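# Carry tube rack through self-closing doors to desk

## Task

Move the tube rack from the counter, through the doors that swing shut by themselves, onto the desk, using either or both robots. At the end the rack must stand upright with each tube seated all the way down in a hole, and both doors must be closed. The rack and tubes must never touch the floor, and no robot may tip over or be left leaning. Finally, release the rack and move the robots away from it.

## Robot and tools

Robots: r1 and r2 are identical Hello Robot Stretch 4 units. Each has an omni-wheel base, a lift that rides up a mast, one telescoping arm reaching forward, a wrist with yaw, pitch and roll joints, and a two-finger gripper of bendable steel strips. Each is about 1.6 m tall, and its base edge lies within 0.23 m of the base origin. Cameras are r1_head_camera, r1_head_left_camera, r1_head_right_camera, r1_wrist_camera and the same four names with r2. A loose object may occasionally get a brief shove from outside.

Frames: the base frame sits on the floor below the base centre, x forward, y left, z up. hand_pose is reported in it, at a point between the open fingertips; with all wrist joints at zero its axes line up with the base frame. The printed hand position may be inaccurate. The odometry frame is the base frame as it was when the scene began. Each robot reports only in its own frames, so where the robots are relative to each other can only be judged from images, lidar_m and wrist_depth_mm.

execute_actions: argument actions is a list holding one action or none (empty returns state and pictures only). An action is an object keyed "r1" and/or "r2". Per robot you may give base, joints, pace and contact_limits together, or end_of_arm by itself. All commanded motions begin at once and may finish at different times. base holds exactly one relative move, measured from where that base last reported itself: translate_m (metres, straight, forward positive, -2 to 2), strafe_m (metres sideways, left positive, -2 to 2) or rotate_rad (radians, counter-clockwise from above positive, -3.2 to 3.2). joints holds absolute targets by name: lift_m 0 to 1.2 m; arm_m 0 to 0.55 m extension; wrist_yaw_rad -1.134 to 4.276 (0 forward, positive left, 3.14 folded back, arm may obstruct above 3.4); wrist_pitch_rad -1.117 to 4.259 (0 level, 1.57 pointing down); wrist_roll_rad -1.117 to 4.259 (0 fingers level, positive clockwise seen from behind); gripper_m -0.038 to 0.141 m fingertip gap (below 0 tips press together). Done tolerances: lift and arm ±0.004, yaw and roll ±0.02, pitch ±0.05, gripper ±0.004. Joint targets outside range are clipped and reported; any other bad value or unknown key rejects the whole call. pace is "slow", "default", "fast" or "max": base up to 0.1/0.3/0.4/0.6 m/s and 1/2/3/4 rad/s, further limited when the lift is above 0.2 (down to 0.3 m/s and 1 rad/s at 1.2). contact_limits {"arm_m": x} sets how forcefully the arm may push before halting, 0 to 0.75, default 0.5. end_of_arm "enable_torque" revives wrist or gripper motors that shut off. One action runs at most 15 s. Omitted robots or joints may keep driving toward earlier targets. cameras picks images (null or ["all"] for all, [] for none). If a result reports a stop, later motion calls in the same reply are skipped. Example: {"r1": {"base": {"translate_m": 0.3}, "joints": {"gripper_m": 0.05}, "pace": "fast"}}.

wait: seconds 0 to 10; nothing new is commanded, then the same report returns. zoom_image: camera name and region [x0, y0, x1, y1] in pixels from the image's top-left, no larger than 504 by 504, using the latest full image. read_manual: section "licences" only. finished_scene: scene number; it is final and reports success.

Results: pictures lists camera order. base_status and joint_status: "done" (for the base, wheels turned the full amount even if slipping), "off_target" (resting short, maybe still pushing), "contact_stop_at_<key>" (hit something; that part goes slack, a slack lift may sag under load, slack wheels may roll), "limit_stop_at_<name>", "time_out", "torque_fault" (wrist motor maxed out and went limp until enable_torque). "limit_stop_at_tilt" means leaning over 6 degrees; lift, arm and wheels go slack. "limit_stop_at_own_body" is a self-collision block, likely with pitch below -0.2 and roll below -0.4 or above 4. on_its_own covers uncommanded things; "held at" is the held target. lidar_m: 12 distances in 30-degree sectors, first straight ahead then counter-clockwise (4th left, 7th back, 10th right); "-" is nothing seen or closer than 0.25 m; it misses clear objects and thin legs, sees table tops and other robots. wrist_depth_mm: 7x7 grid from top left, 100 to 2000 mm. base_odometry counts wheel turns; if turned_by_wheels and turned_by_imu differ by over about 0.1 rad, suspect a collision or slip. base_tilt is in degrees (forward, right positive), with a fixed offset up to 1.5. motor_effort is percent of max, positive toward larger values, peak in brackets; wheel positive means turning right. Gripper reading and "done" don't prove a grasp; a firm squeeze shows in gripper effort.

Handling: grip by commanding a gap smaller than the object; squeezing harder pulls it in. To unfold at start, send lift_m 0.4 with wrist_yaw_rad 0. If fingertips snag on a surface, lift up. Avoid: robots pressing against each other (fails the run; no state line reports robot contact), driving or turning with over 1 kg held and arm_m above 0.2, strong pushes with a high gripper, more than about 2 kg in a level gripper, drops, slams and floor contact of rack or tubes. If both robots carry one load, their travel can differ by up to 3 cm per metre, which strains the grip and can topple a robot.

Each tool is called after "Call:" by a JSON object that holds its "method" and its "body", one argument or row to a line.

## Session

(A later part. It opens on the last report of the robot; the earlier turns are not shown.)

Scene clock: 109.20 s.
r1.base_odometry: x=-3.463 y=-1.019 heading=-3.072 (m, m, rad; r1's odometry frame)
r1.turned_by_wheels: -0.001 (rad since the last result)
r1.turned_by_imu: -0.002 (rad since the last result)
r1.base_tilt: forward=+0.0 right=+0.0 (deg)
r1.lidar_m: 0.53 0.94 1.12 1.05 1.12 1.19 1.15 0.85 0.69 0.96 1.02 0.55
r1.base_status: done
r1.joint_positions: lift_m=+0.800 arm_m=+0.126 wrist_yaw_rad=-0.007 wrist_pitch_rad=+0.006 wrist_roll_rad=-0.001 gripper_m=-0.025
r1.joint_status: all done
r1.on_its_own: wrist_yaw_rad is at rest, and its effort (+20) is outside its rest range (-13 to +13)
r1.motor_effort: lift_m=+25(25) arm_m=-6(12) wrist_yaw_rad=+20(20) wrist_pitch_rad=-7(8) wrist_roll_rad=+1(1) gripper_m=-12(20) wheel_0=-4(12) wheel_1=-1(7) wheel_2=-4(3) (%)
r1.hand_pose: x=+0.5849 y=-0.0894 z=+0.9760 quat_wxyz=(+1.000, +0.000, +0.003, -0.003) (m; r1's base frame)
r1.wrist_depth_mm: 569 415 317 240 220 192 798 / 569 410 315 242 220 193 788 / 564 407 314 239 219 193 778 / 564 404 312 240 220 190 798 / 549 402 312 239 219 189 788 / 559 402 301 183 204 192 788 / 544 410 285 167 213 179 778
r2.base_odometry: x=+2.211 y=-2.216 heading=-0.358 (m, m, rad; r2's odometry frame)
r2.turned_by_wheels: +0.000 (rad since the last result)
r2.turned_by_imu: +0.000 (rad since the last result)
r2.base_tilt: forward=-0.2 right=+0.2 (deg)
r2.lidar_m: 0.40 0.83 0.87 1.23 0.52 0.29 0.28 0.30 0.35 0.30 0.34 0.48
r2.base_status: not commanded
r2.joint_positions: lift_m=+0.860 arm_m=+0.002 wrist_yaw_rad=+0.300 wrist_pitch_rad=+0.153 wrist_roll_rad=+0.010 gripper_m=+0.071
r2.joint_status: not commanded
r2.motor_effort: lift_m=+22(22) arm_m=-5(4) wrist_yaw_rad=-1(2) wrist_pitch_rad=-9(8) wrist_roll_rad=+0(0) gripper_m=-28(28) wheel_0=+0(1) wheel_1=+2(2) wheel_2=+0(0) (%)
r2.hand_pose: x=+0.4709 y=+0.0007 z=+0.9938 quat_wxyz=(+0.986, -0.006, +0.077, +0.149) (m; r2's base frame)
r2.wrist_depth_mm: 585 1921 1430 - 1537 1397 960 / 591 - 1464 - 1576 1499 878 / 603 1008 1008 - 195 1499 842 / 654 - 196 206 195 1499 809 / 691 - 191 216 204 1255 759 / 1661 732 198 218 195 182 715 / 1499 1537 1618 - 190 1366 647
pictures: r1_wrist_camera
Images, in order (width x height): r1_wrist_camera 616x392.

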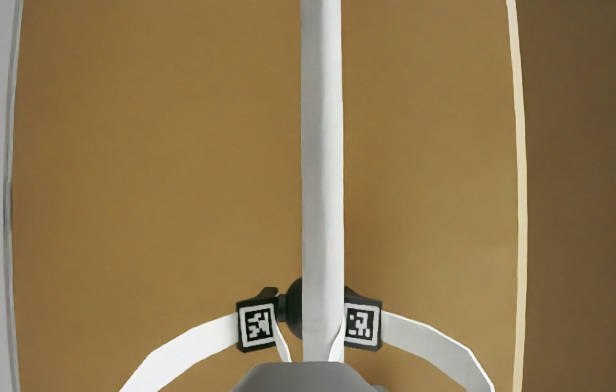

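Call:
{"method": "execute_actions", "body": {
  "actions": [
    {"r1":{"base":{"strafe_m":0.115},"joints":{"arm_m":0.02}},"r2":{"base":{"translate_m":0.78}}}
  ],
  "cameras": ["r1_wrist_camera","r2_head_left_camera"]
}}

Scene clock: 114.83 s.
r1.base_odometry: x=-3.455 y=-1.133 heading=-3.073 (m, m, rad; r1's odometry frame)
r1.turned_by_wheels: -0.001 (rad since the last result)
r1.turned_by_imu: -0.003 (rad since the last result)
r1.base_tilt: forward=+0.3 right=+0.2 (deg)
r1.lidar_m: 0.41 0.98 0.98 0.93 0.98 1.14 1.14 1.21 0.68 0.55 0.77 0.43
r1.base_status: done
r1.joint_positions: lift_m=+0.800 arm_m=+0.021 wrist_yaw_rad=-0.005 wrist_pitch_rad=+0.006 wrist_roll_rad=-0.001 gripper_m=-0.025
r1.joint_status: all done
r1.on_its_own: wrist_yaw_rad is at rest, and its effort (+15) is outside its rest range (-13 to +13)
r1.motor_effort: lift_m=+25(25) arm_m=-7(12) wrist_yaw_rad=+15(21) wrist_pitch_rad=-8(8) wrist_roll_rad=+1(1) gripper_m=-11(16) wheel_0=-4(15) wheel_1=-3(7) wheel_2=-3(3) (%)
r1.hand_pose: x=+0.4802 y=-0.0889 z=+0.9760 quat_wxyz=(+1.000, +0.000, +0.003, -0.003) (m; r1's base frame)
r1.wrist_depth_mm: 842 609 377 248 219 178 904 / 854 597 373 248 220 179 891 / 866 591 370 248 220 179 544 / 854 585 368 248 220 179 539 / 842 580 368 248 220 179 535 / 854 585 349 184 200 179 535 / 831 597 322 144 207 167 539
r2.base_odometry: x=+2.941 y=-2.489 heading=-0.358 (m, m, rad; r2's odometry frame)
r2.turned_by_wheels: +0.000 (rad since the last result)
r2.turned_by_imu: -0.003 (rad since the last result)
r2.base_tilt: forward=-0.1 right=+0.1 (deg)
r2.lidar_m: 0.40 1.47 0.66 0.59 1.58 1.19 1.05 0.48 0.33 0.31 0.33 0.47
r2.base_status: done
r2.joint_positions: lift_m=+0.860 arm_m=+0.002 wrist_yaw_rad=+0.300 wrist_pitch_rad=+0.153 wrist_roll_rad=+0.010 gripper_m=+0.071
r2.joint_status: not commanded
r2.motor_effort: lift_m=+22(22) arm_m=-5(5) wrist_yaw_rad=+1(0) wrist_pitch_rad=-9(9) wrist_roll_rad=+0(0) gripper_m=-26(30) wheel_0=+0(9) wheel_1=+1(4) wheel_2=+2(10) (%)
r2.hand_pose: x=+0.4709 y=+0.0007 z=+0.9938 quat_wxyz=(+0.986, -0.006, +0.077, +0.149) (m; r2's base frame)
r2.wrist_depth_mm: 1078 - - 866 820 741 715 / 1098 - - 891 842 778 732 / 1098 - - 917 194 798 750 / 1078 - 196 206 195 809 759 / 1060 - 192 217 204 831 750 / 1025 1397 199 219 194 182 699 / 991 1537 1576 - 190 891 627
pictures: r1_wrist_camera, r2_head_left_camera
Images, in order (width x height): r1_wrist_camera 616x392, r2_head_left_camera 420x672.

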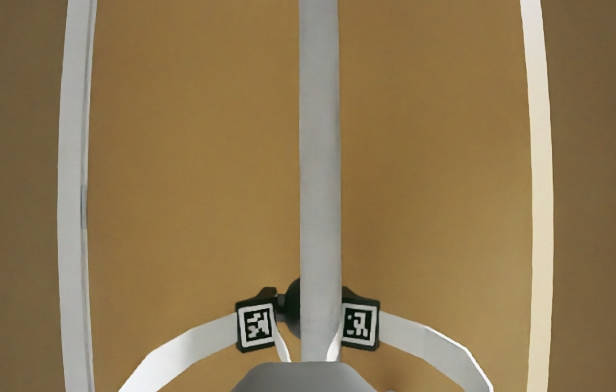

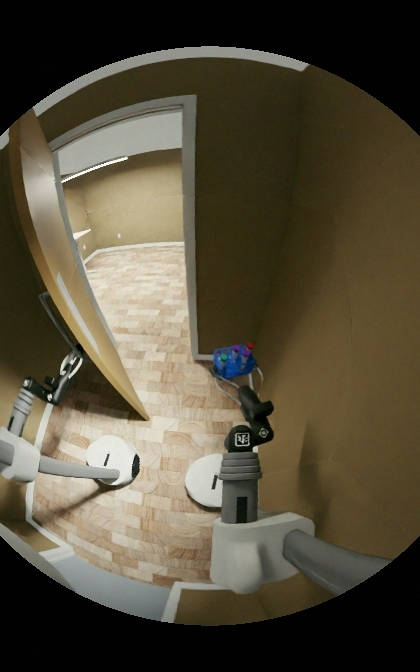

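Call:
{"method": "execute_actions", "body": {
  "actions": [
    {"r2":{"base":{"rotate_rad":0.47}}}
  ],
  "cameras": ["r2_head_camera"]
}}

Scene clock: 116.50 s.
r1.base_odometry: x=-3.455 y=-1.133 heading=-3.073 (m, m, rad; r1's odometry frame)
r1.turned_by_wheels: +0.000 (rad since the last result)
r1.turned_by_imu: -0.001 (rad since the last result)
r1.base_tilt: forward=+0.1 right=+0.0 (deg)
r1.lidar_m: 0.42 0.95 1.00 0.94 1.01 1.15 1.16 1.20 0.74 0.56 0.58 0.43
r1.base_status: not commanded
r1.joint_positions: lift_m=+0.800 arm_m=+0.021 wrist_yaw_rad=-0.005 wrist_pitch_rad=+0.006 wrist_roll_rad=-0.001 gripper_m=-0.025
r1.joint_status: not commanded
r1.on_its_own: wrist_yaw_rad is at rest, and its effort (+16) is outside its rest range (-13 to +13)
r1.motor_effort: lift_m=+25(25) arm_m=-7(7) wrist_yaw_rad=+16(15) wrist_pitch_rad=-7(8) wrist_roll_rad=+1(0) gripper_m=-13(15) wheel_0=-3(4) wheel_1=-3(3) wheel_2=-3(3) (%)
r1.hand_pose: x=+0.4802 y=-0.0889 z=+0.9760 quat_wxyz=(+1.000, +0.000, +0.003, -0.003) (m; r1's base frame)
r1.wrist_depth_mm: 842 609 373 249 218 179 917 / 842 597 373 247 219 179 904 / 854 591 370 248 219 180 539 / 831 580 373 248 219 180 535 / 842 585 370 248 217 180 535 / 842 580 355 184 200 178 535 / 831 597 320 144 206 167 535
r2.base_odometry: x=+2.941 y=-2.489 heading=+0.112 (m, m, rad; r2's odometry frame)
r2.turned_by_wheels: +0.470 (rad since the last result)
r2.turned_by_imu: +0.473 (rad since the last result)
r2.base_tilt: forward=-0.2 right=+0.2 (deg)
r2.lidar_m: 0.42 0.69 0.57 0.67 1.22 1.06 0.49 0.34 0.30 0.32 0.45 1.03
r2.base_status: done
r2.joint_positions: lift_m=+0.860 arm_m=+0.002 wrist_yaw_rad=+0.300 wrist_pitch_rad=+0.153 wrist_roll_rad=+0.010 gripper_m=+0.071
r2.joint_status: not commanded
r2.motor_effort: lift_m=+22(22) arm_m=-4(5) wrist_yaw_rad=+0(1) wrist_pitch_rad=-9(9) wrist_roll_rad=+0(0) gripper_m=-29(26) wheel_0=-2(12) wheel_1=+0(5) wheel_2=+0(13) (%)
r2.hand_pose: x=+0.4709 y=+0.0008 z=+0.9938 quat_wxyz=(+0.986, -0.006, +0.077, +0.149) (m; r2's base frame)
r2.wrist_depth_mm: 1308 544 691 - - - - / 1336 559 654 - - - - / 1366 580 569 1336 194 - 732 / 517 549 195 207 185 - 741 / 1430 1576 191 217 203 - 759 / 1430 559 199 218 193 182 768 / 1537 1464 661 - 189 1618 768
pictures: r2_head_camera
Images, in order (width x height): r2_head_camera 420x560.

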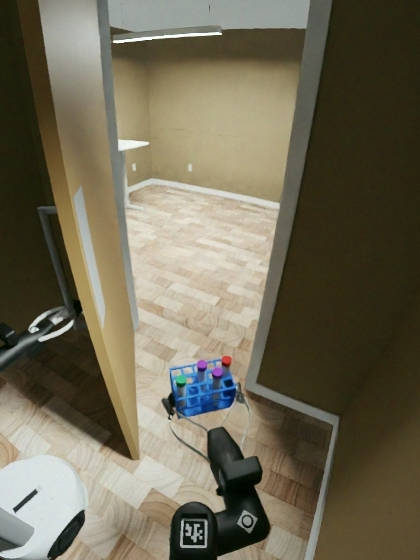

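Call:
{"method": "execute_actions", "body": {
  "actions": [
    {"r2":{"base":{"translate_m":1.85}}}
  ],
  "cameras": ["r2_head_camera","r2_head_left_camera","r1_head_right_camera"]
}}

Scene clock: 124.43 s.
r1.base_odometry: x=-3.455 y=-1.133 heading=-3.073 (m, m, rad; r1's odometry frame)
r1.turned_by_wheels: +0.000 (rad since the last result)
r1.turned_by_imu: -0.002 (rad since the last result)
r1.base_tilt: forward=+0.0 right=+0.2 (deg)
r1.lidar_m: 0.41 1.01 0.98 0.94 0.96 1.14 1.16 1.20 1.13 1.07 1.14 0.42
r1.base_status: not commanded
r1.joint_positions: lift_m=+0.800 arm_m=+0.021 wrist_yaw_rad=-0.005 wrist_pitch_rad=+0.006 wrist_roll_rad=-0.001 gripper_m=-0.025
r1.joint_status: not commanded
r1.on_its_own: wrist_yaw_rad is at rest, and its effort (+16) is outside its rest range (-13 to +13)
r1.motor_effort: lift_m=+25(25) arm_m=-7(7) wrist_yaw_rad=+16(15) wrist_pitch_rad=-7(8) wrist_roll_rad=+1(1) gripper_m=-12(9) wheel_0=-4(4) wheel_1=-3(3) wheel_2=-3(3) (%)
r1.hand_pose: x=+0.4802 y=-0.0889 z=+0.9760 quat_wxyz=(+1.000, +0.000, +0.003, -0.003) (m; r1's base frame)
r1.wrist_depth_mm: 842 609 377 247 218 179 917 / 854 597 375 248 219 179 891 / 842 580 370 249 219 180 544 / 842 585 373 248 219 180 535 / 842 580 370 248 218 180 535 / 842 585 349 185 200 179 530 / 831 591 322 144 207 167 530
r2.base_odometry: x=+4.780 y=-2.282 heading=+0.112 (m, m, rad; r2's odometry frame)
r2.turned_by_wheels: +0.000 (rad since the last result)
r2.turned_by_imu: -0.008 (rad since the last result)
r2.base_tilt: forward=-0.2 right=+0.2 (deg)
r2.lidar_m: 0.40 1.89 1.76 0.60 0.50 0.65 1.19 0.68 1.24 2.23 2.91 2.75
r2.base_status: done
r2.joint_positions: lift_m=+0.860 arm_m=+0.002 wrist_yaw_rad=+0.300 wrist_pitch_rad=+0.153 wrist_roll_rad=+0.010 gripper_m=+0.071
r2.joint_status: not commanded
r2.motor_effort: lift_m=+22(22) arm_m=-4(5) wrist_yaw_rad=-1(2) wrist_pitch_rad=-9(8) wrist_roll_rad=+1(0) gripper_m=-27(28) wheel_0=+0(3) wheel_1=+0(5) wheel_2=+0(13) (%)
r2.hand_pose: x=+0.4709 y=+0.0008 z=+0.9938 quat_wxyz=(+0.986, -0.006, +0.077, +0.149) (m; r2's base frame)
r2.wrist_depth_mm: 1921 - - - - - - / - - - - - - - / - - - - 195 - - / - - 196 206 195 - - / - - 191 217 203 - - / 1921 1756 199 218 193 182 - / 1537 1537 1618 - 190 1618 1708
pictures: r1_head_right_camera, r2_head_camera, r2_head_left_camera
Images, in order (width x height): r1_head_right_camera 420x672, r2_head_camera 420x560, r2_head_left_camera 420x672.

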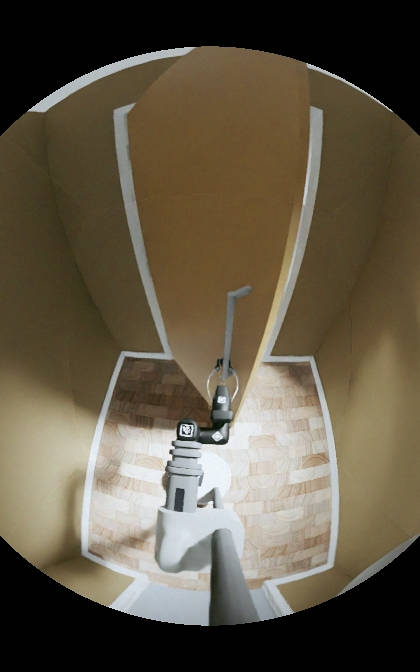

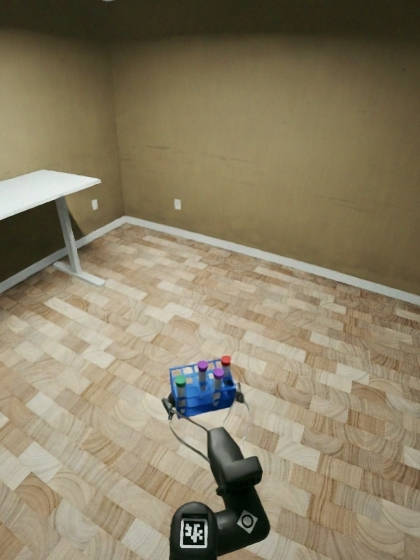

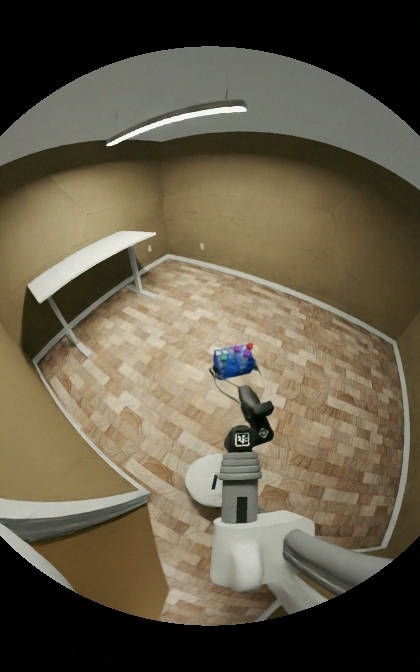

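Call:
{"method": "execute_actions", "body": {
  "actions": [
    {"r1":{"base":{"strafe_m":-0.12},"joints":{"arm_m":0.125}},"r2":{"base":{"rotate_rad":0.7},"joints":{"wrist_yaw_rad":0}}}
  ],
  "cameras": ["r2_head_camera","r2_wrist_camera"]
}}

Scene clock: 127.10 s.
r1.base_odometry: x=-3.464 y=-1.014 heading=-3.073 (m, m, rad; r1's odometry frame)
r1.turned_by_wheels: +0.000 (rad since the last result)
r1.turned_by_imu: -0.002 (rad since the last result)
r1.base_tilt: forward=+0.1 right=+0.2 (deg)
r1.lidar_m: 0.50 0.93 1.13 1.07 1.12 1.19 1.13 1.17 1.03 0.98 1.02 0.55
r1.base_status: done
r1.joint_positions: lift_m=+0.800 arm_m=+0.124 wrist_yaw_rad=-0.004 wrist_pitch_rad=+0.006 wrist_roll_rad=-0.001 gripper_m=-0.025
r1.joint_status: all done
r1.motor_effort: lift_m=+25(25) arm_m=+6(12) wrist_yaw_rad=+12(23) wrist_pitch_rad=-7(8) wrist_roll_rad=+0(0) gripper_m=-15(15) wheel_0=-3(12) wheel_1=-1(11) wheel_2=-1(6) (%)
r1.hand_pose: x=+0.5831 y=-0.0886 z=+0.9761 quat_wxyz=(+1.000, +0.000, +0.003, -0.002) (m; r1's base frame)
r1.wrist_depth_mm: 569 415 317 243 220 198 798 / 569 410 320 243 221 195 788 / 564 410 315 242 221 195 798 / 559 407 314 242 220 195 788 / 559 407 314 241 220 195 788 / 559 407 303 183 206 193 788 / 549 407 287 146 212 184 778
r2.base_odometry: x=+4.780 y=-2.282 heading=+0.812 (m, m, rad; r2's odometry frame)
r2.turned_by_wheels: +0.700 (rad since the last result)
r2.turned_by_imu: +0.705 (rad since the last result)
r2.base_tilt: forward=-0.1 right=+0.1 (deg)
r2.lidar_m: 0.41 1.07 0.51 0.56 0.66 0.73 0.67 2.19 2.35 2.78 2.75 0.42
r2.base_status: done
r2.joint_positions: lift_m=+0.860 arm_m=+0.002 wrist_yaw_rad=+0.000 wrist_pitch_rad=+0.153 wrist_roll_rad=+0.010 gripper_m=+0.071
r2.joint_status: all done
r2.motor_effort: lift_m=+22(22) arm_m=-5(5) wrist_yaw_rad=+0(4) wrist_pitch_rad=-9(9) wrist_roll_rad=+0(0) gripper_m=-28(28) wheel_0=+0(4) wheel_1=-1(5) wheel_2=+0(4) (%)
r2.hand_pose: x=+0.4579 y=-0.0873 z=+0.9938 quat_wxyz=(+0.997, +0.005, +0.077, +0.000) (m; r2's base frame)
r2.wrist_depth_mm: 1863 - - - - - - / 1921 - - - - - - / 1863 - 1537 - 194 - - / 1808 - 196 206 195 - - / 1808 - 190 216 203 - - / 1708 1708 198 218 193 182 - / 1464 1537 1576 - 190 1618 1708
pictures: r2_head_camera, r2_wrist_camera
Images, in order (width x height): r2_head_camera 420x560, r2_wrist_camera 616x392.

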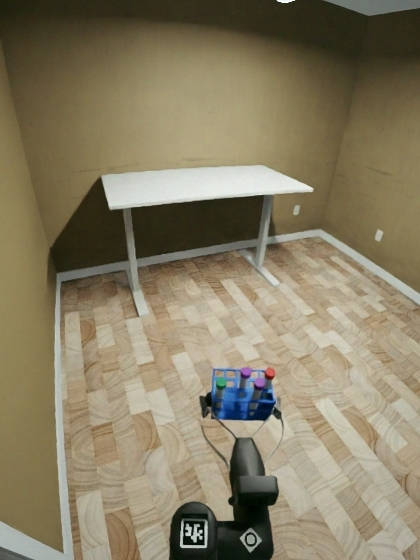

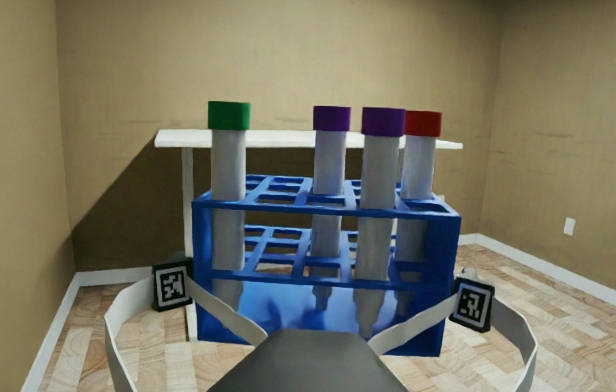

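Call:
{"method": "execute_actions", "body": {
  "actions": [
    {"r1":{"base":{"strafe_m":-0.115},"joints":{"arm_m":0.245}},"r2":{"base":{"translate_m":1.28},"joints":{"lift_m":0.97},"pace":"fast"}}
  ],
  "cameras": ["r2_head_camera","r2_wrist_camera","r1_wrist_camera"]
}}

Scene clock: 133.50 s.
r1.base_odometry: x=-3.472 y=-0.899 heading=-3.072 (m, m, rad; r1's odometry frame)
r1.turned_by_wheels: +0.001 (rad since the last result)
r1.turned_by_imu: -0.001 (rad since the last result)
r1.base_tilt: forward=+0.1 right=+0.3 (deg)
r1.lidar_m: 0.62 0.93 1.23 1.15 1.23 1.22 1.15 1.11 0.90 0.86 0.89 1.16
r1.base_status: done
r1.joint_positions: lift_m=+0.800 arm_m=+0.244 wrist_yaw_rad=+0.004 wrist_pitch_rad=+0.006 wrist_roll_rad=-0.001 gripper_m=-0.025
r1.joint_status: all done
r1.motor_effort: lift_m=+25(25) arm_m=+6(10) wrist_yaw_rad=-12(12) wrist_pitch_rad=-6(8) wrist_roll_rad=+1(2) gripper_m=-11(19) wheel_0=+1(14) wheel_1=+2(8) wheel_2=+3(3) (%)
r1.hand_pose: x=+0.7038 y=-0.0863 z=+0.9761 quat_wxyz=(+1.000, +0.000, +0.003, +0.002) (m; r1's base frame)
r1.wrist_depth_mm: 392 336 285 186 223 661 668 / 392 332 285 184 223 668 661 / 394 330 283 183 223 654 661 / 389 327 282 183 222 661 661 / 392 329 281 183 222 654 654 / 392 329 270 182 215 647 661 / 384 329 271 153 174 647 654
r2.base_odometry: x=+5.661 y=-1.354 heading=+0.812 (m, m, rad; r2's odometry frame)
r2.turned_by_wheels: +0.000 (rad since the last result)
r2.turned_by_imu: -0.006 (rad since the last result)
r2.base_tilt: forward=-0.2 right=+0.2 (deg)
r2.lidar_m: 0.41 0.57 0.62 0.90 0.88 0.95 1.97 3.37 2.88 2.28 2.23 0.41
r2.base_status: done
r2.joint_positions: lift_m=+0.970 arm_m=+0.002 wrist_yaw_rad=+0.000 wrist_pitch_rad=+0.153 wrist_roll_rad=+0.010 gripper_m=+0.071
r2.joint_status: all done
r2.motor_effort: lift_m=+23(26) arm_m=-5(5) wrist_yaw_rad=+0(2) wrist_pitch_rad=-9(9) wrist_roll_rad=+0(0) gripper_m=-27(28) wheel_0=+0(10) wheel_1=-2(7) wheel_2=+2(13) (%)
r2.hand_pose: x=+0.4578 y=-0.0874 z=+1.1037 quat_wxyz=(+0.997, +0.005, +0.077, +0.000) (m; r2's base frame)
r2.wrist_depth_mm: 946 1008 1118 1182 1336 1464 1537 / 960 1025 1118 1229 1366 1464 1618 / 1008 1078 1118 1229 193 1537 1708 / 976 1008 196 206 195 1182 1863 / 609 627 192 216 203 640 707 / 436 399 198 218 193 182 1921 / 382 1182 1281 - 190 1708 1863
pictures: r1_wrist_camera, r2_head_camera, r2_wrist_camera
Images, in order (width x height): r1_wrist_camera 616x392, r2_head_camera 420x560, r2_wrist_camera 616x392.

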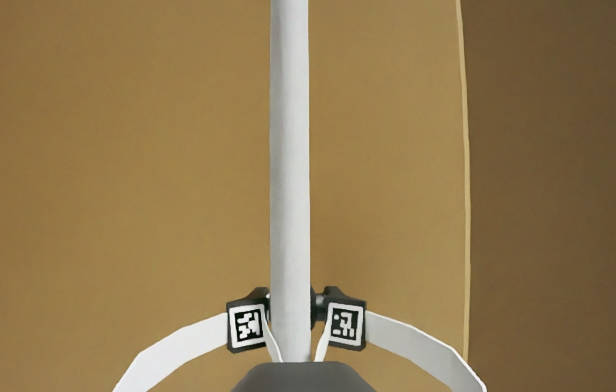

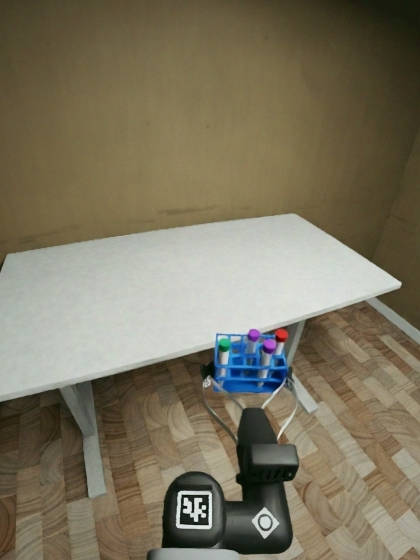

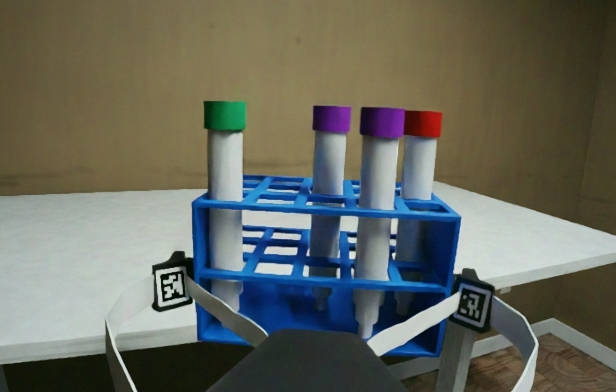

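Call:
{"method": "execute_actions", "body": {
  "actions": [
    {"r1":{"base":{"strafe_m":-0.075},"joints":{"arm_m":0.40}},"r2":{"joints":{"lift_m":0.875,"arm_m":0.43}}}
  ],
  "cameras": ["r2_head_camera","r2_wrist_camera","r1_wrist_camera"]
}}

Scene clock: 136.10 s.
r1.base_odometry: x=-3.477 y=-0.824 heading=-3.072 (m, m, rad; r1's odometry frame)
r1.turned_by_wheels: +0.000 (rad since the last result)
r1.turned_by_imu: +0.000 (rad since the last result)
r1.base_tilt: forward=+0.0 right=+0.3 (deg)
r1.lidar_m: 0.81 1.00 1.31 1.24 1.31 1.21 1.11 1.12 0.81 0.76 0.80 1.14
r1.base_status: done
r1.joint_positions: lift_m=+0.800 arm_m=+0.399 wrist_yaw_rad=+0.002 wrist_pitch_rad=+0.006 wrist_roll_rad=-0.001 gripper_m=-0.025
r1.joint_status: all done
r1.motor_effort: lift_m=+25(25) arm_m=+6(8) wrist_yaw_rad=-7(28) wrist_pitch_rad=-7(7) wrist_roll_rad=+1(2) gripper_m=-16(17) wheel_0=+2(12) wheel_1=+1(9) wheel_2=+2(9) (%)
r1.hand_pose: x=+0.8586 y=-0.0868 z=+0.9761 quat_wxyz=(+1.000, +0.000, +0.003, +0.001) (m; r1's base frame)
r1.wrist_depth_mm: 307 286 265 241 232 496 508 / 306 283 264 239 232 504 508 / 304 283 263 239 230 504 508 / 306 285 262 239 231 500 504 / 303 281 262 238 230 500 500 / 304 281 255 181 225 492 500 / 301 281 255 175 198 492 496
r2.base_odometry: x=+5.661 y=-1.354 heading=+0.812 (m, m, rad; r2's odometry frame)
r2.turned_by_wheels: +0.000 (rad since the last result)
r2.turned_by_imu: +0.000 (rad since the last result)
r2.base_tilt: forward=-0.1 right=+0.2 (deg)
r2.lidar_m: 0.59 0.57 0.63 0.91 0.89 0.96 1.89 3.37 2.89 2.27 2.23 0.74
r2.base_status: not commanded
r2.joint_positions: lift_m=+0.875 arm_m=+0.429 wrist_yaw_rad=+0.000 wrist_pitch_rad=+0.153 wrist_roll_rad=+0.010 gripper_m=+0.071
r2.joint_status: all done
r2.motor_effort: lift_m=+13(21) arm_m=+5(4) wrist_yaw_rad=-1(2) wrist_pitch_rad=-8(9) wrist_roll_rad=+1(0) gripper_m=-29(26) wheel_0=+0(0) wheel_1=-2(2) wheel_2=+1(2) (%)
r2.hand_pose: x=+0.8851 y=-0.0874 z=+1.0095 quat_wxyz=(+0.997, +0.005, +0.077, +0.000) (m; r2's base frame)
r2.wrist_depth_mm: 647 691 750 809 891 976 1078 / 661 707 759 831 917 1025 1098 / 683 732 768 854 195 1042 1160 / 591 615 195 206 195 732 1182 / 368 382 191 216 204 389 427 / 266 242 199 218 193 182 296 / 216 216 219 - 190 227 -
pictures: r1_wrist_camera, r2_head_camera, r2_wrist_camera
Images, in order (width x height): r1_wrist_camera 616x392, r2_head_camera 420x560, r2_wrist_camera 616x392.

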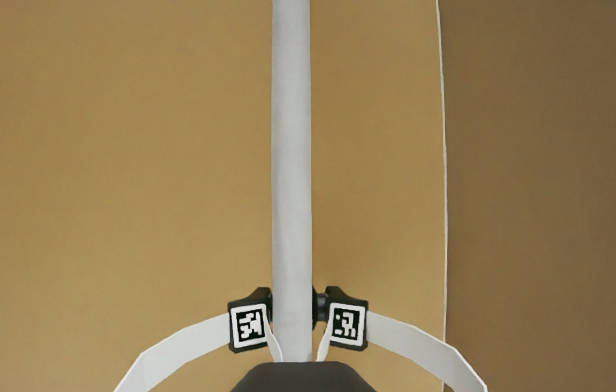

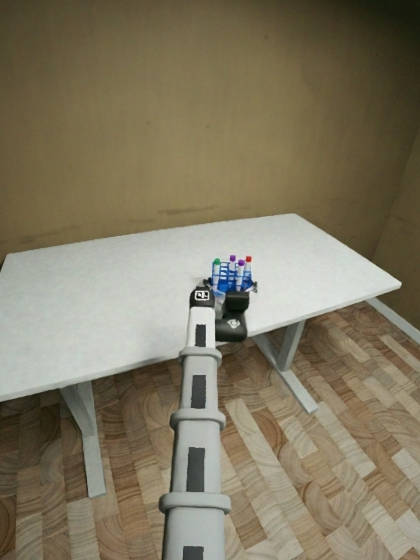

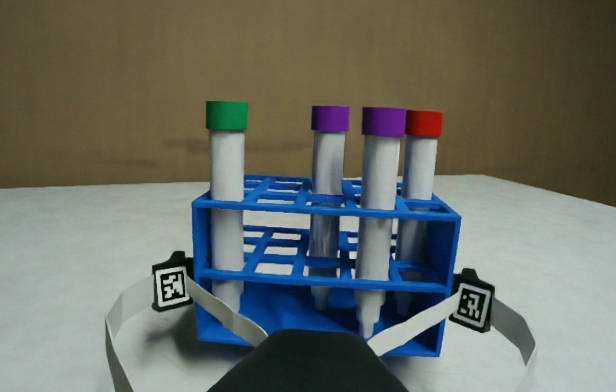

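Call:
{"method": "execute_actions", "body": {
  "actions": [
    {"r1":{"base":{"strafe_m":-0.022},"joints":{"arm_m":0.52}},"r2":{"joints":{"lift_m":0.848},"pace":"slow"}}
  ],
  "cameras": ["r2_wrist_camera","r1_wrist_camera"]
}}

Scene clock: 137.73 s.
r1.base_odometry: x=-3.478 y=-0.802 heading=-3.073 (m, m, rad; r1's odometry frame)
r1.turned_by_wheels: -0.001 (rad since the last result)
r1.turned_by_imu: -0.001 (rad since the last result)
r1.base_tilt: forward=+0.2 right=+0.1 (deg)
r1.lidar_m: 0.92 1.08 1.32 1.27 1.35 1.20 1.09 1.10 0.81 0.75 0.80 1.07
r1.base_status: done
r1.joint_positions: lift_m=+0.800 arm_m=+0.519 wrist_yaw_rad=-0.003 wrist_pitch_rad=+0.006 wrist_roll_rad=-0.001 gripper_m=-0.025
r1.joint_status: all done
r1.motor_effort: lift_m=+25(25) arm_m=+7(7) wrist_yaw_rad=+8(17) wrist_pitch_rad=-6(8) wrist_roll_rad=+1(1) gripper_m=-12(21) wheel_0=-2(10) wheel_1=-3(7) wheel_2=-3(4) (%)
r1.hand_pose: x=+0.9780 y=-0.0882 z=+0.9761 quat_wxyz=(+1.000, +0.000, +0.003, -0.001) (m; r1's base frame)
r1.wrist_depth_mm: 268 262 254 244 239 379 387 / 268 260 253 243 240 382 382 / 266 260 252 243 238 379 382 / 266 259 251 242 238 377 379 / 267 257 252 242 236 379 379 / 265 257 249 177 235 373 379 / 264 257 248 174 236 375 379
r2.base_odometry: x=+5.661 y=-1.354 heading=+0.812 (m, m, rad; r2's odometry frame)
r2.turned_by_wheels: +0.000 (rad since the last result)
r2.turned_by_imu: +0.000 (rad since the last result)
r2.base_tilt: forward=-0.1 right=+0.2 (deg)
r2.lidar_m: 0.58 0.57 0.62 0.91 0.88 0.97 1.72 3.36 2.87 2.26 2.24 0.76
r2.base_status: not commanded
r2.joint_positions: lift_m=+0.848 arm_m=+0.429 wrist_yaw_rad=+0.000 wrist_pitch_rad=+0.153 wrist_roll_rad=+0.010 gripper_m=+0.071
r2.joint_status: all done
r2.motor_effort: lift_m=+13(14) arm_m=+5(5) wrist_yaw_rad=-2(2) wrist_pitch_rad=-8(8) wrist_roll_rad=+0(0) gripper_m=-30(28) wheel_0=+0(0) wheel_1=-2(2) wheel_2=+2(2) (%)
r2.hand_pose: x=+0.8851 y=-0.0874 z=+0.9826 quat_wxyz=(+0.997, +0.005, +0.077, +0.000) (m; r2's base frame)
r2.wrist_depth_mm: 647 691 750 809 878 976 1098 / 647 707 768 820 917 1025 1118 / 683 732 778 854 195 1078 1160 / 484 504 196 206 195 603 627 / 301 314 190 216 204 319 349 / 217 199 199 219 193 182 244 / 177 177 187 - 181 186 -
pictures: r1_wrist_camera, r2_wrist_camera
Images, in order (width x height): r1_wrist_camera 616x392, r2_wrist_camera 616x392.

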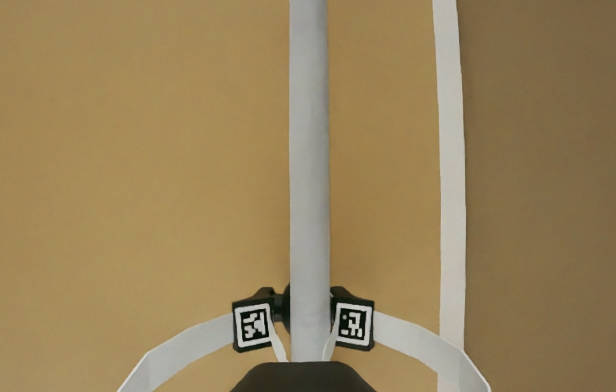

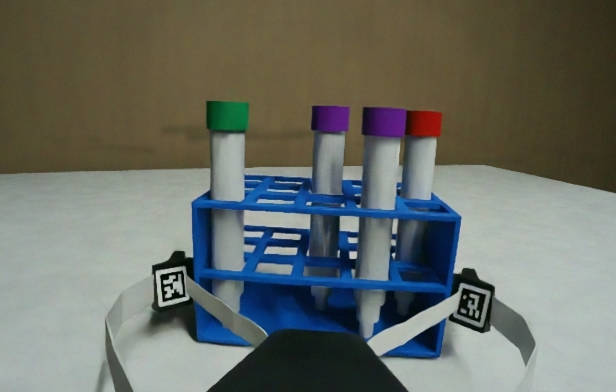

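Call:
{"method": "execute_actions", "body": {
  "actions": [
    {"r1":{"joints":{"gripper_m":0.07}},"r2":{"joints":{"gripper_m":0.14}}}
  ],
  "cameras": ["r2_wrist_camera","r1_wrist_camera"]
}}

Scene clock: 139.63 s.
r1.base_odometry: x=-3.478 y=-0.802 heading=-3.073 (m, m, rad; r1's odometry frame)
r1.turned_by_wheels: +0.000 (rad since the last result)
r1.turned_by_imu: +0.000 (rad since the last result)
r1.base_tilt: forward=+0.1 right=+0.2 (deg)
r1.lidar_m: 1.01 1.11 1.34 1.25 1.35 1.22 1.12 1.09 0.77 0.74 0.79 1.07
r1.base_status: not commanded
r1.joint_positions: lift_m=+0.800 arm_m=+0.519 wrist_yaw_rad=+0.000 wrist_pitch_rad=+0.006 wrist_roll_rad=-0.001 gripper_m=+0.070
r1.joint_status: all done
r1.motor_effort: lift_m=+25(25) arm_m=+7(6) wrist_yaw_rad=+1(13) wrist_pitch_rad=-7(7) wrist_roll_rad=+0(1) gripper_m=-2(11) wheel_0=-2(3) wheel_1=-3(3) wheel_2=-2(3) (%)
r1.hand_pose: x=+0.9782 y=-0.0875 z=+0.9761 quat_wxyz=(+1.000, +0.000, +0.003, +0.000) (m; r1's base frame)
r1.wrist_depth_mm: 342 340 343 340 342 379 384 / 340 342 340 340 340 379 382 / 342 340 338 338 334 379 384 / 340 338 340 340 336 377 382 / 338 336 338 338 334 377 377 / 338 336 209 336 200 375 377 / 338 336 334 144 332 377 377
r2.base_odometry: x=+5.661 y=-1.354 heading=+0.812 (m, m, rad; r2's odometry frame)
r2.turned_by_wheels: +0.000 (rad since the last result)
r2.turned_by_imu: +0.000 (rad since the last result)
r2.base_tilt: forward=-0.1 right=+0.2 (deg)
r2.lidar_m: 0.59 0.56 0.64 0.89 0.88 0.97 1.61 3.36 2.88 2.28 2.24 0.75
r2.base_status: not commanded
r2.joint_positions: lift_m=+0.848 arm_m=+0.429 wrist_yaw_rad=+0.000 wrist_pitch_rad=+0.153 wrist_roll_rad=+0.010 gripper_m=+0.140
r2.joint_status: all done
r2.motor_effort: lift_m=+13(13) arm_m=+5(5) wrist_yaw_rad=+0(2) wrist_pitch_rad=-6(8) wrist_roll_rad=+0(0) gripper_m=+1(30) wheel_0=+0(0) wheel_1=-2(2) wheel_2=+1(2) (%)
r2.hand_pose: x=+0.8852 y=-0.0874 z=+0.9828 quat_wxyz=(+0.997, +0.005, +0.076, +0.000) (m; r2's base frame)
r2.wrist_depth_mm: 647 676 741 809 878 976 1078 / 661 707 768 831 917 1008 1118 / 676 732 759 842 213 1078 1182 / 492 504 205 224 218 603 634 / 303 309 208 230 206 347 353 / 220 216 209 220 211 216 244 / 178 178 189 - 191 186 -
pictures: r1_wrist_camera, r2_wrist_camera
Images, in order (width x height): r1_wrist_camera 616x392, r2_wrist_camera 616x392.

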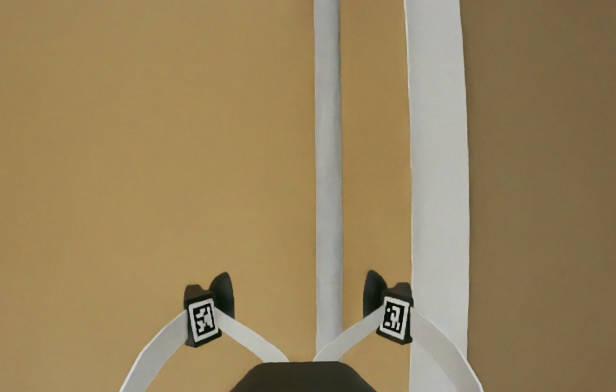

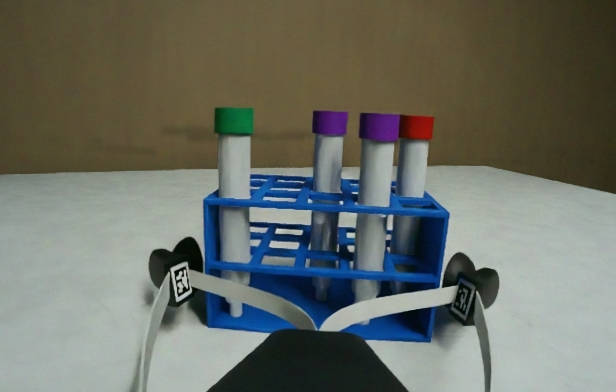

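Call:
{"method": "execute_actions", "body": {
  "actions": [
    {"r1":{"joints":{"arm_m":0.1}},"r2":{"joints":{"arm_m":0.0},"base":{"translate_m":-0.25}}}
  ]
}}

Scene clock: 142.20 s.
r1.base_odometry: x=-3.478 y=-0.802 heading=-3.073 (m, m, rad; r1's odometry frame)
r1.turned_by_wheels: +0.000 (rad since the last result)
r1.turned_by_imu: -0.001 (rad since the last result)
r1.base_tilt: forward=+0.1 right=+0.3 (deg)
r1.lidar_m: 1.06 1.13 1.33 1.26 1.34 1.21 1.10 1.11 0.79 0.73 0.79 1.08
r1.base_status: not commanded
r1.joint_positions: lift_m=+0.800 arm_m=+0.101 wrist_yaw_rad=+0.000 wrist_pitch_rad=+0.006 wrist_roll_rad=-0.001 gripper_m=+0.070
r1.joint_status: all done
r1.motor_effort: lift_m=+25(25) arm_m=-6(8) wrist_yaw_rad=+0(1) wrist_pitch_rad=-7(7) wrist_roll_rad=+0(1) gripper_m=-2(1) wheel_0=-2(2) wheel_1=-3(3) wheel_2=-2(2) (%)
r1.hand_pose: x=+0.5606 y=-0.0874 z=+0.9760 quat_wxyz=(+1.000, +0.000, +0.003, +0.000) (m; r1's base frame)
r1.wrist_depth_mm: 778 788 798 798 809 820 820 / 778 788 788 809 798 831 820 / 778 788 788 788 788 809 809 / 778 778 788 798 798 809 809 / 778 778 788 798 798 798 809 / 768 788 210 798 200 798 798 / 768 778 788 144 788 798 809
r2.base_odometry: x=+5.488 y=-1.535 heading=+0.812 (m, m, rad; r2's odometry frame)
r2.turned_by_wheels: +0.000 (rad since the last result)
r2.turned_by_imu: +0.001 (rad since the last result)
r2.base_tilt: forward=-0.2 right=+0.2 (deg)
r2.lidar_m: 0.83 0.81 1.03 0.81 0.79 0.84 1.39 3.15 3.00 2.36 2.34 1.04
r2.base_status: done
r2.joint_positions: lift_m=+0.848 arm_m=+0.002 wrist_yaw_rad=+0.000 wrist_pitch_rad=+0.152 wrist_roll_rad=+0.010 gripper_m=+0.140
r2.joint_status: all done
joint sent to its limit — the command would take r2.arm_m past its lower limit, so that joint was sent only as far as its limit.
r2.motor_effort: lift_m=+13(13) arm_m=-5(5) wrist_yaw_rad=+1(1) wrist_pitch_rad=-6(6) wrist_roll_rad=+1(0) gripper_m=+0(2) wheel_0=-2(1) wheel_1=+0(4) wheel_2=-1(9) (%)
r2.hand_pose: x=+0.4579 y=-0.0875 z=+0.9828 quat_wxyz=(+0.997, +0.005, +0.076, +0.000) (m; r2's base frame)
r2.wrist_depth_mm: 1118 1205 1281 1397 1537 1708 1863 / 1138 1229 1336 1464 1576 1756 1921 / 1182 1255 1336 1160 1618 1808 - / 661 699 723 1537 1661 1281 - / 904 1366 1499 1618 1756 - - / 1281 1366 1499 1618 1756 1336 - / 1281 1430 1537 - 1464 1618 1661
pictures: r1_head_camera, r1_head_left_camera, r1_head_right_camera, r1_wrist_camera, r2_head_camera, r2_head_left_camera, r2_head_right_camera, r2_wrist_camera
Images, in order (width x height): r1_head_camera 420x560, r1_head_left_camera 420x672, r1_head_right_camera 420x672, r1_wrist_camera 616x392, r2_head_camera 420x560, r2_head_left_camera 420x672, r2_head_right_camera 420x672, r2_wrist_camera 616x392.

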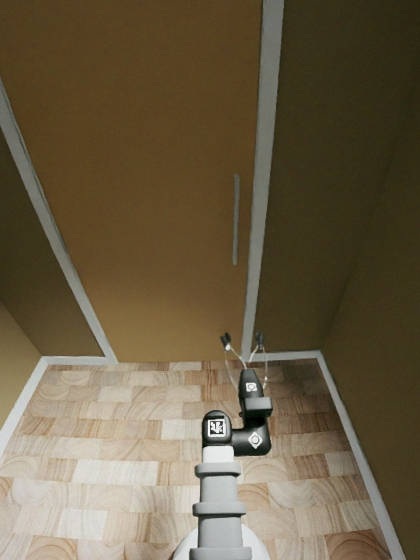

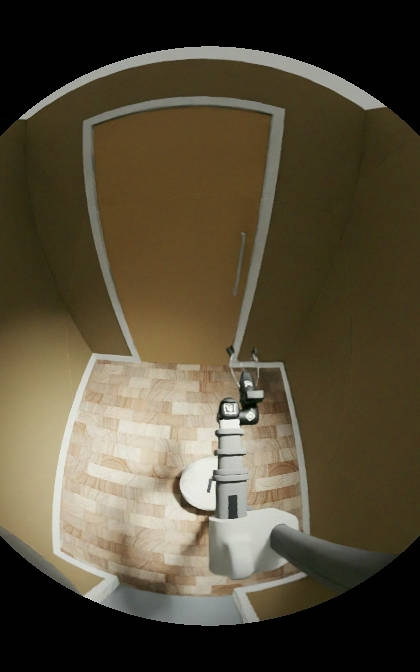

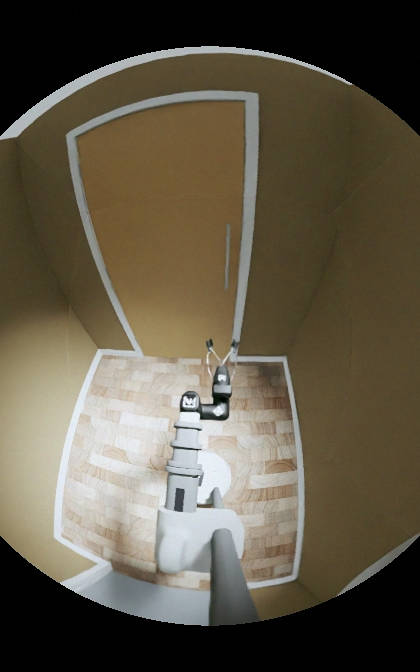

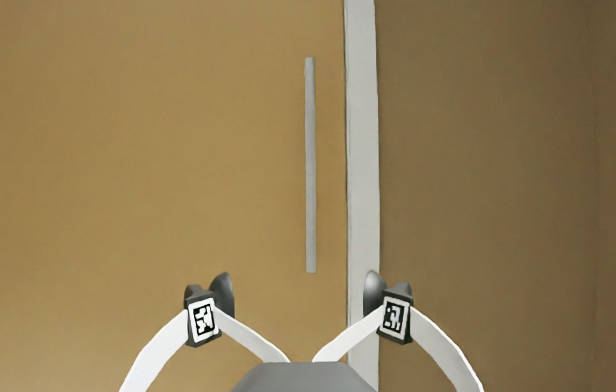

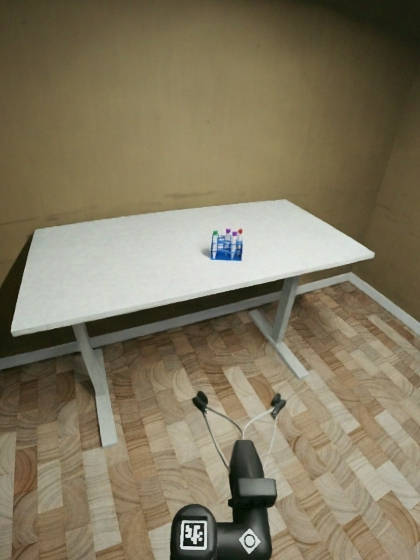

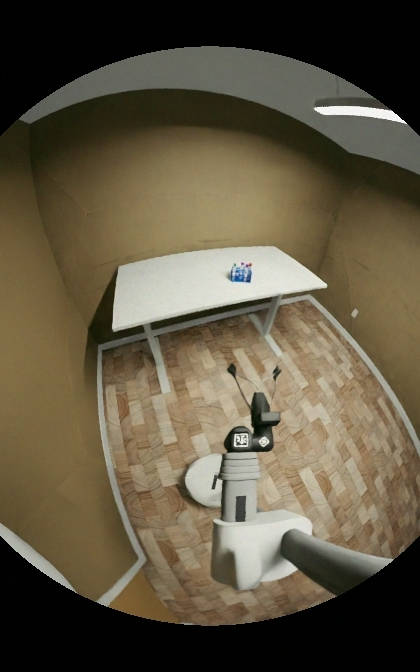

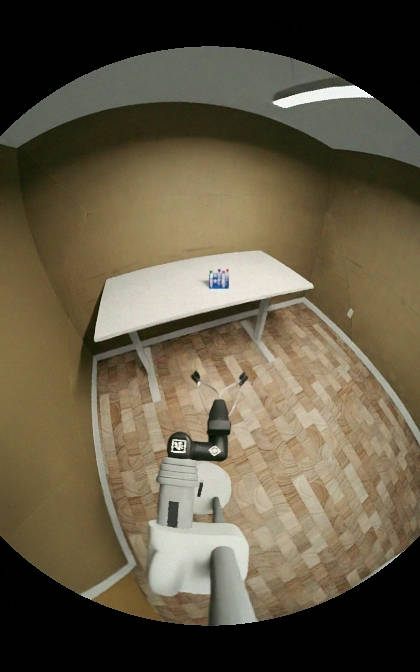

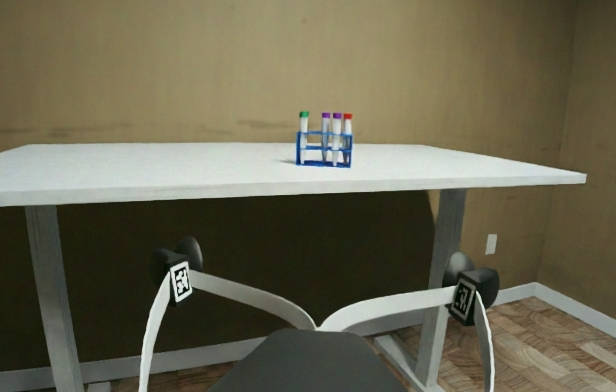

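Call:
{"method": "zoom_image", "body": {
  "camera": "r2_wrist_camera",
  "region": [280, 95, 370, 180]
}}

Region (280, 95, 370, 180) of r2_wrist_camera's 616x392 image, scaled by 5.600.

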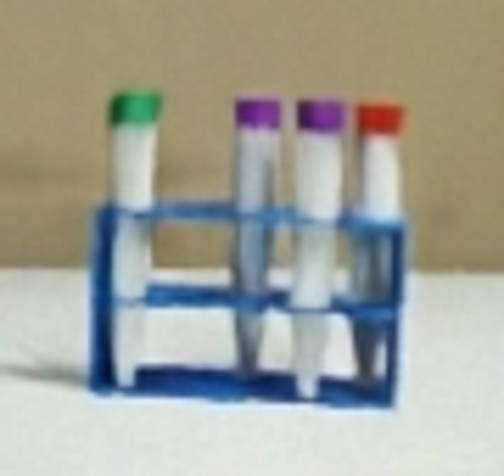

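Call:
{"method": "finished_scene", "body": {
  "scene": 2
}}

The scene is finished: the task was done.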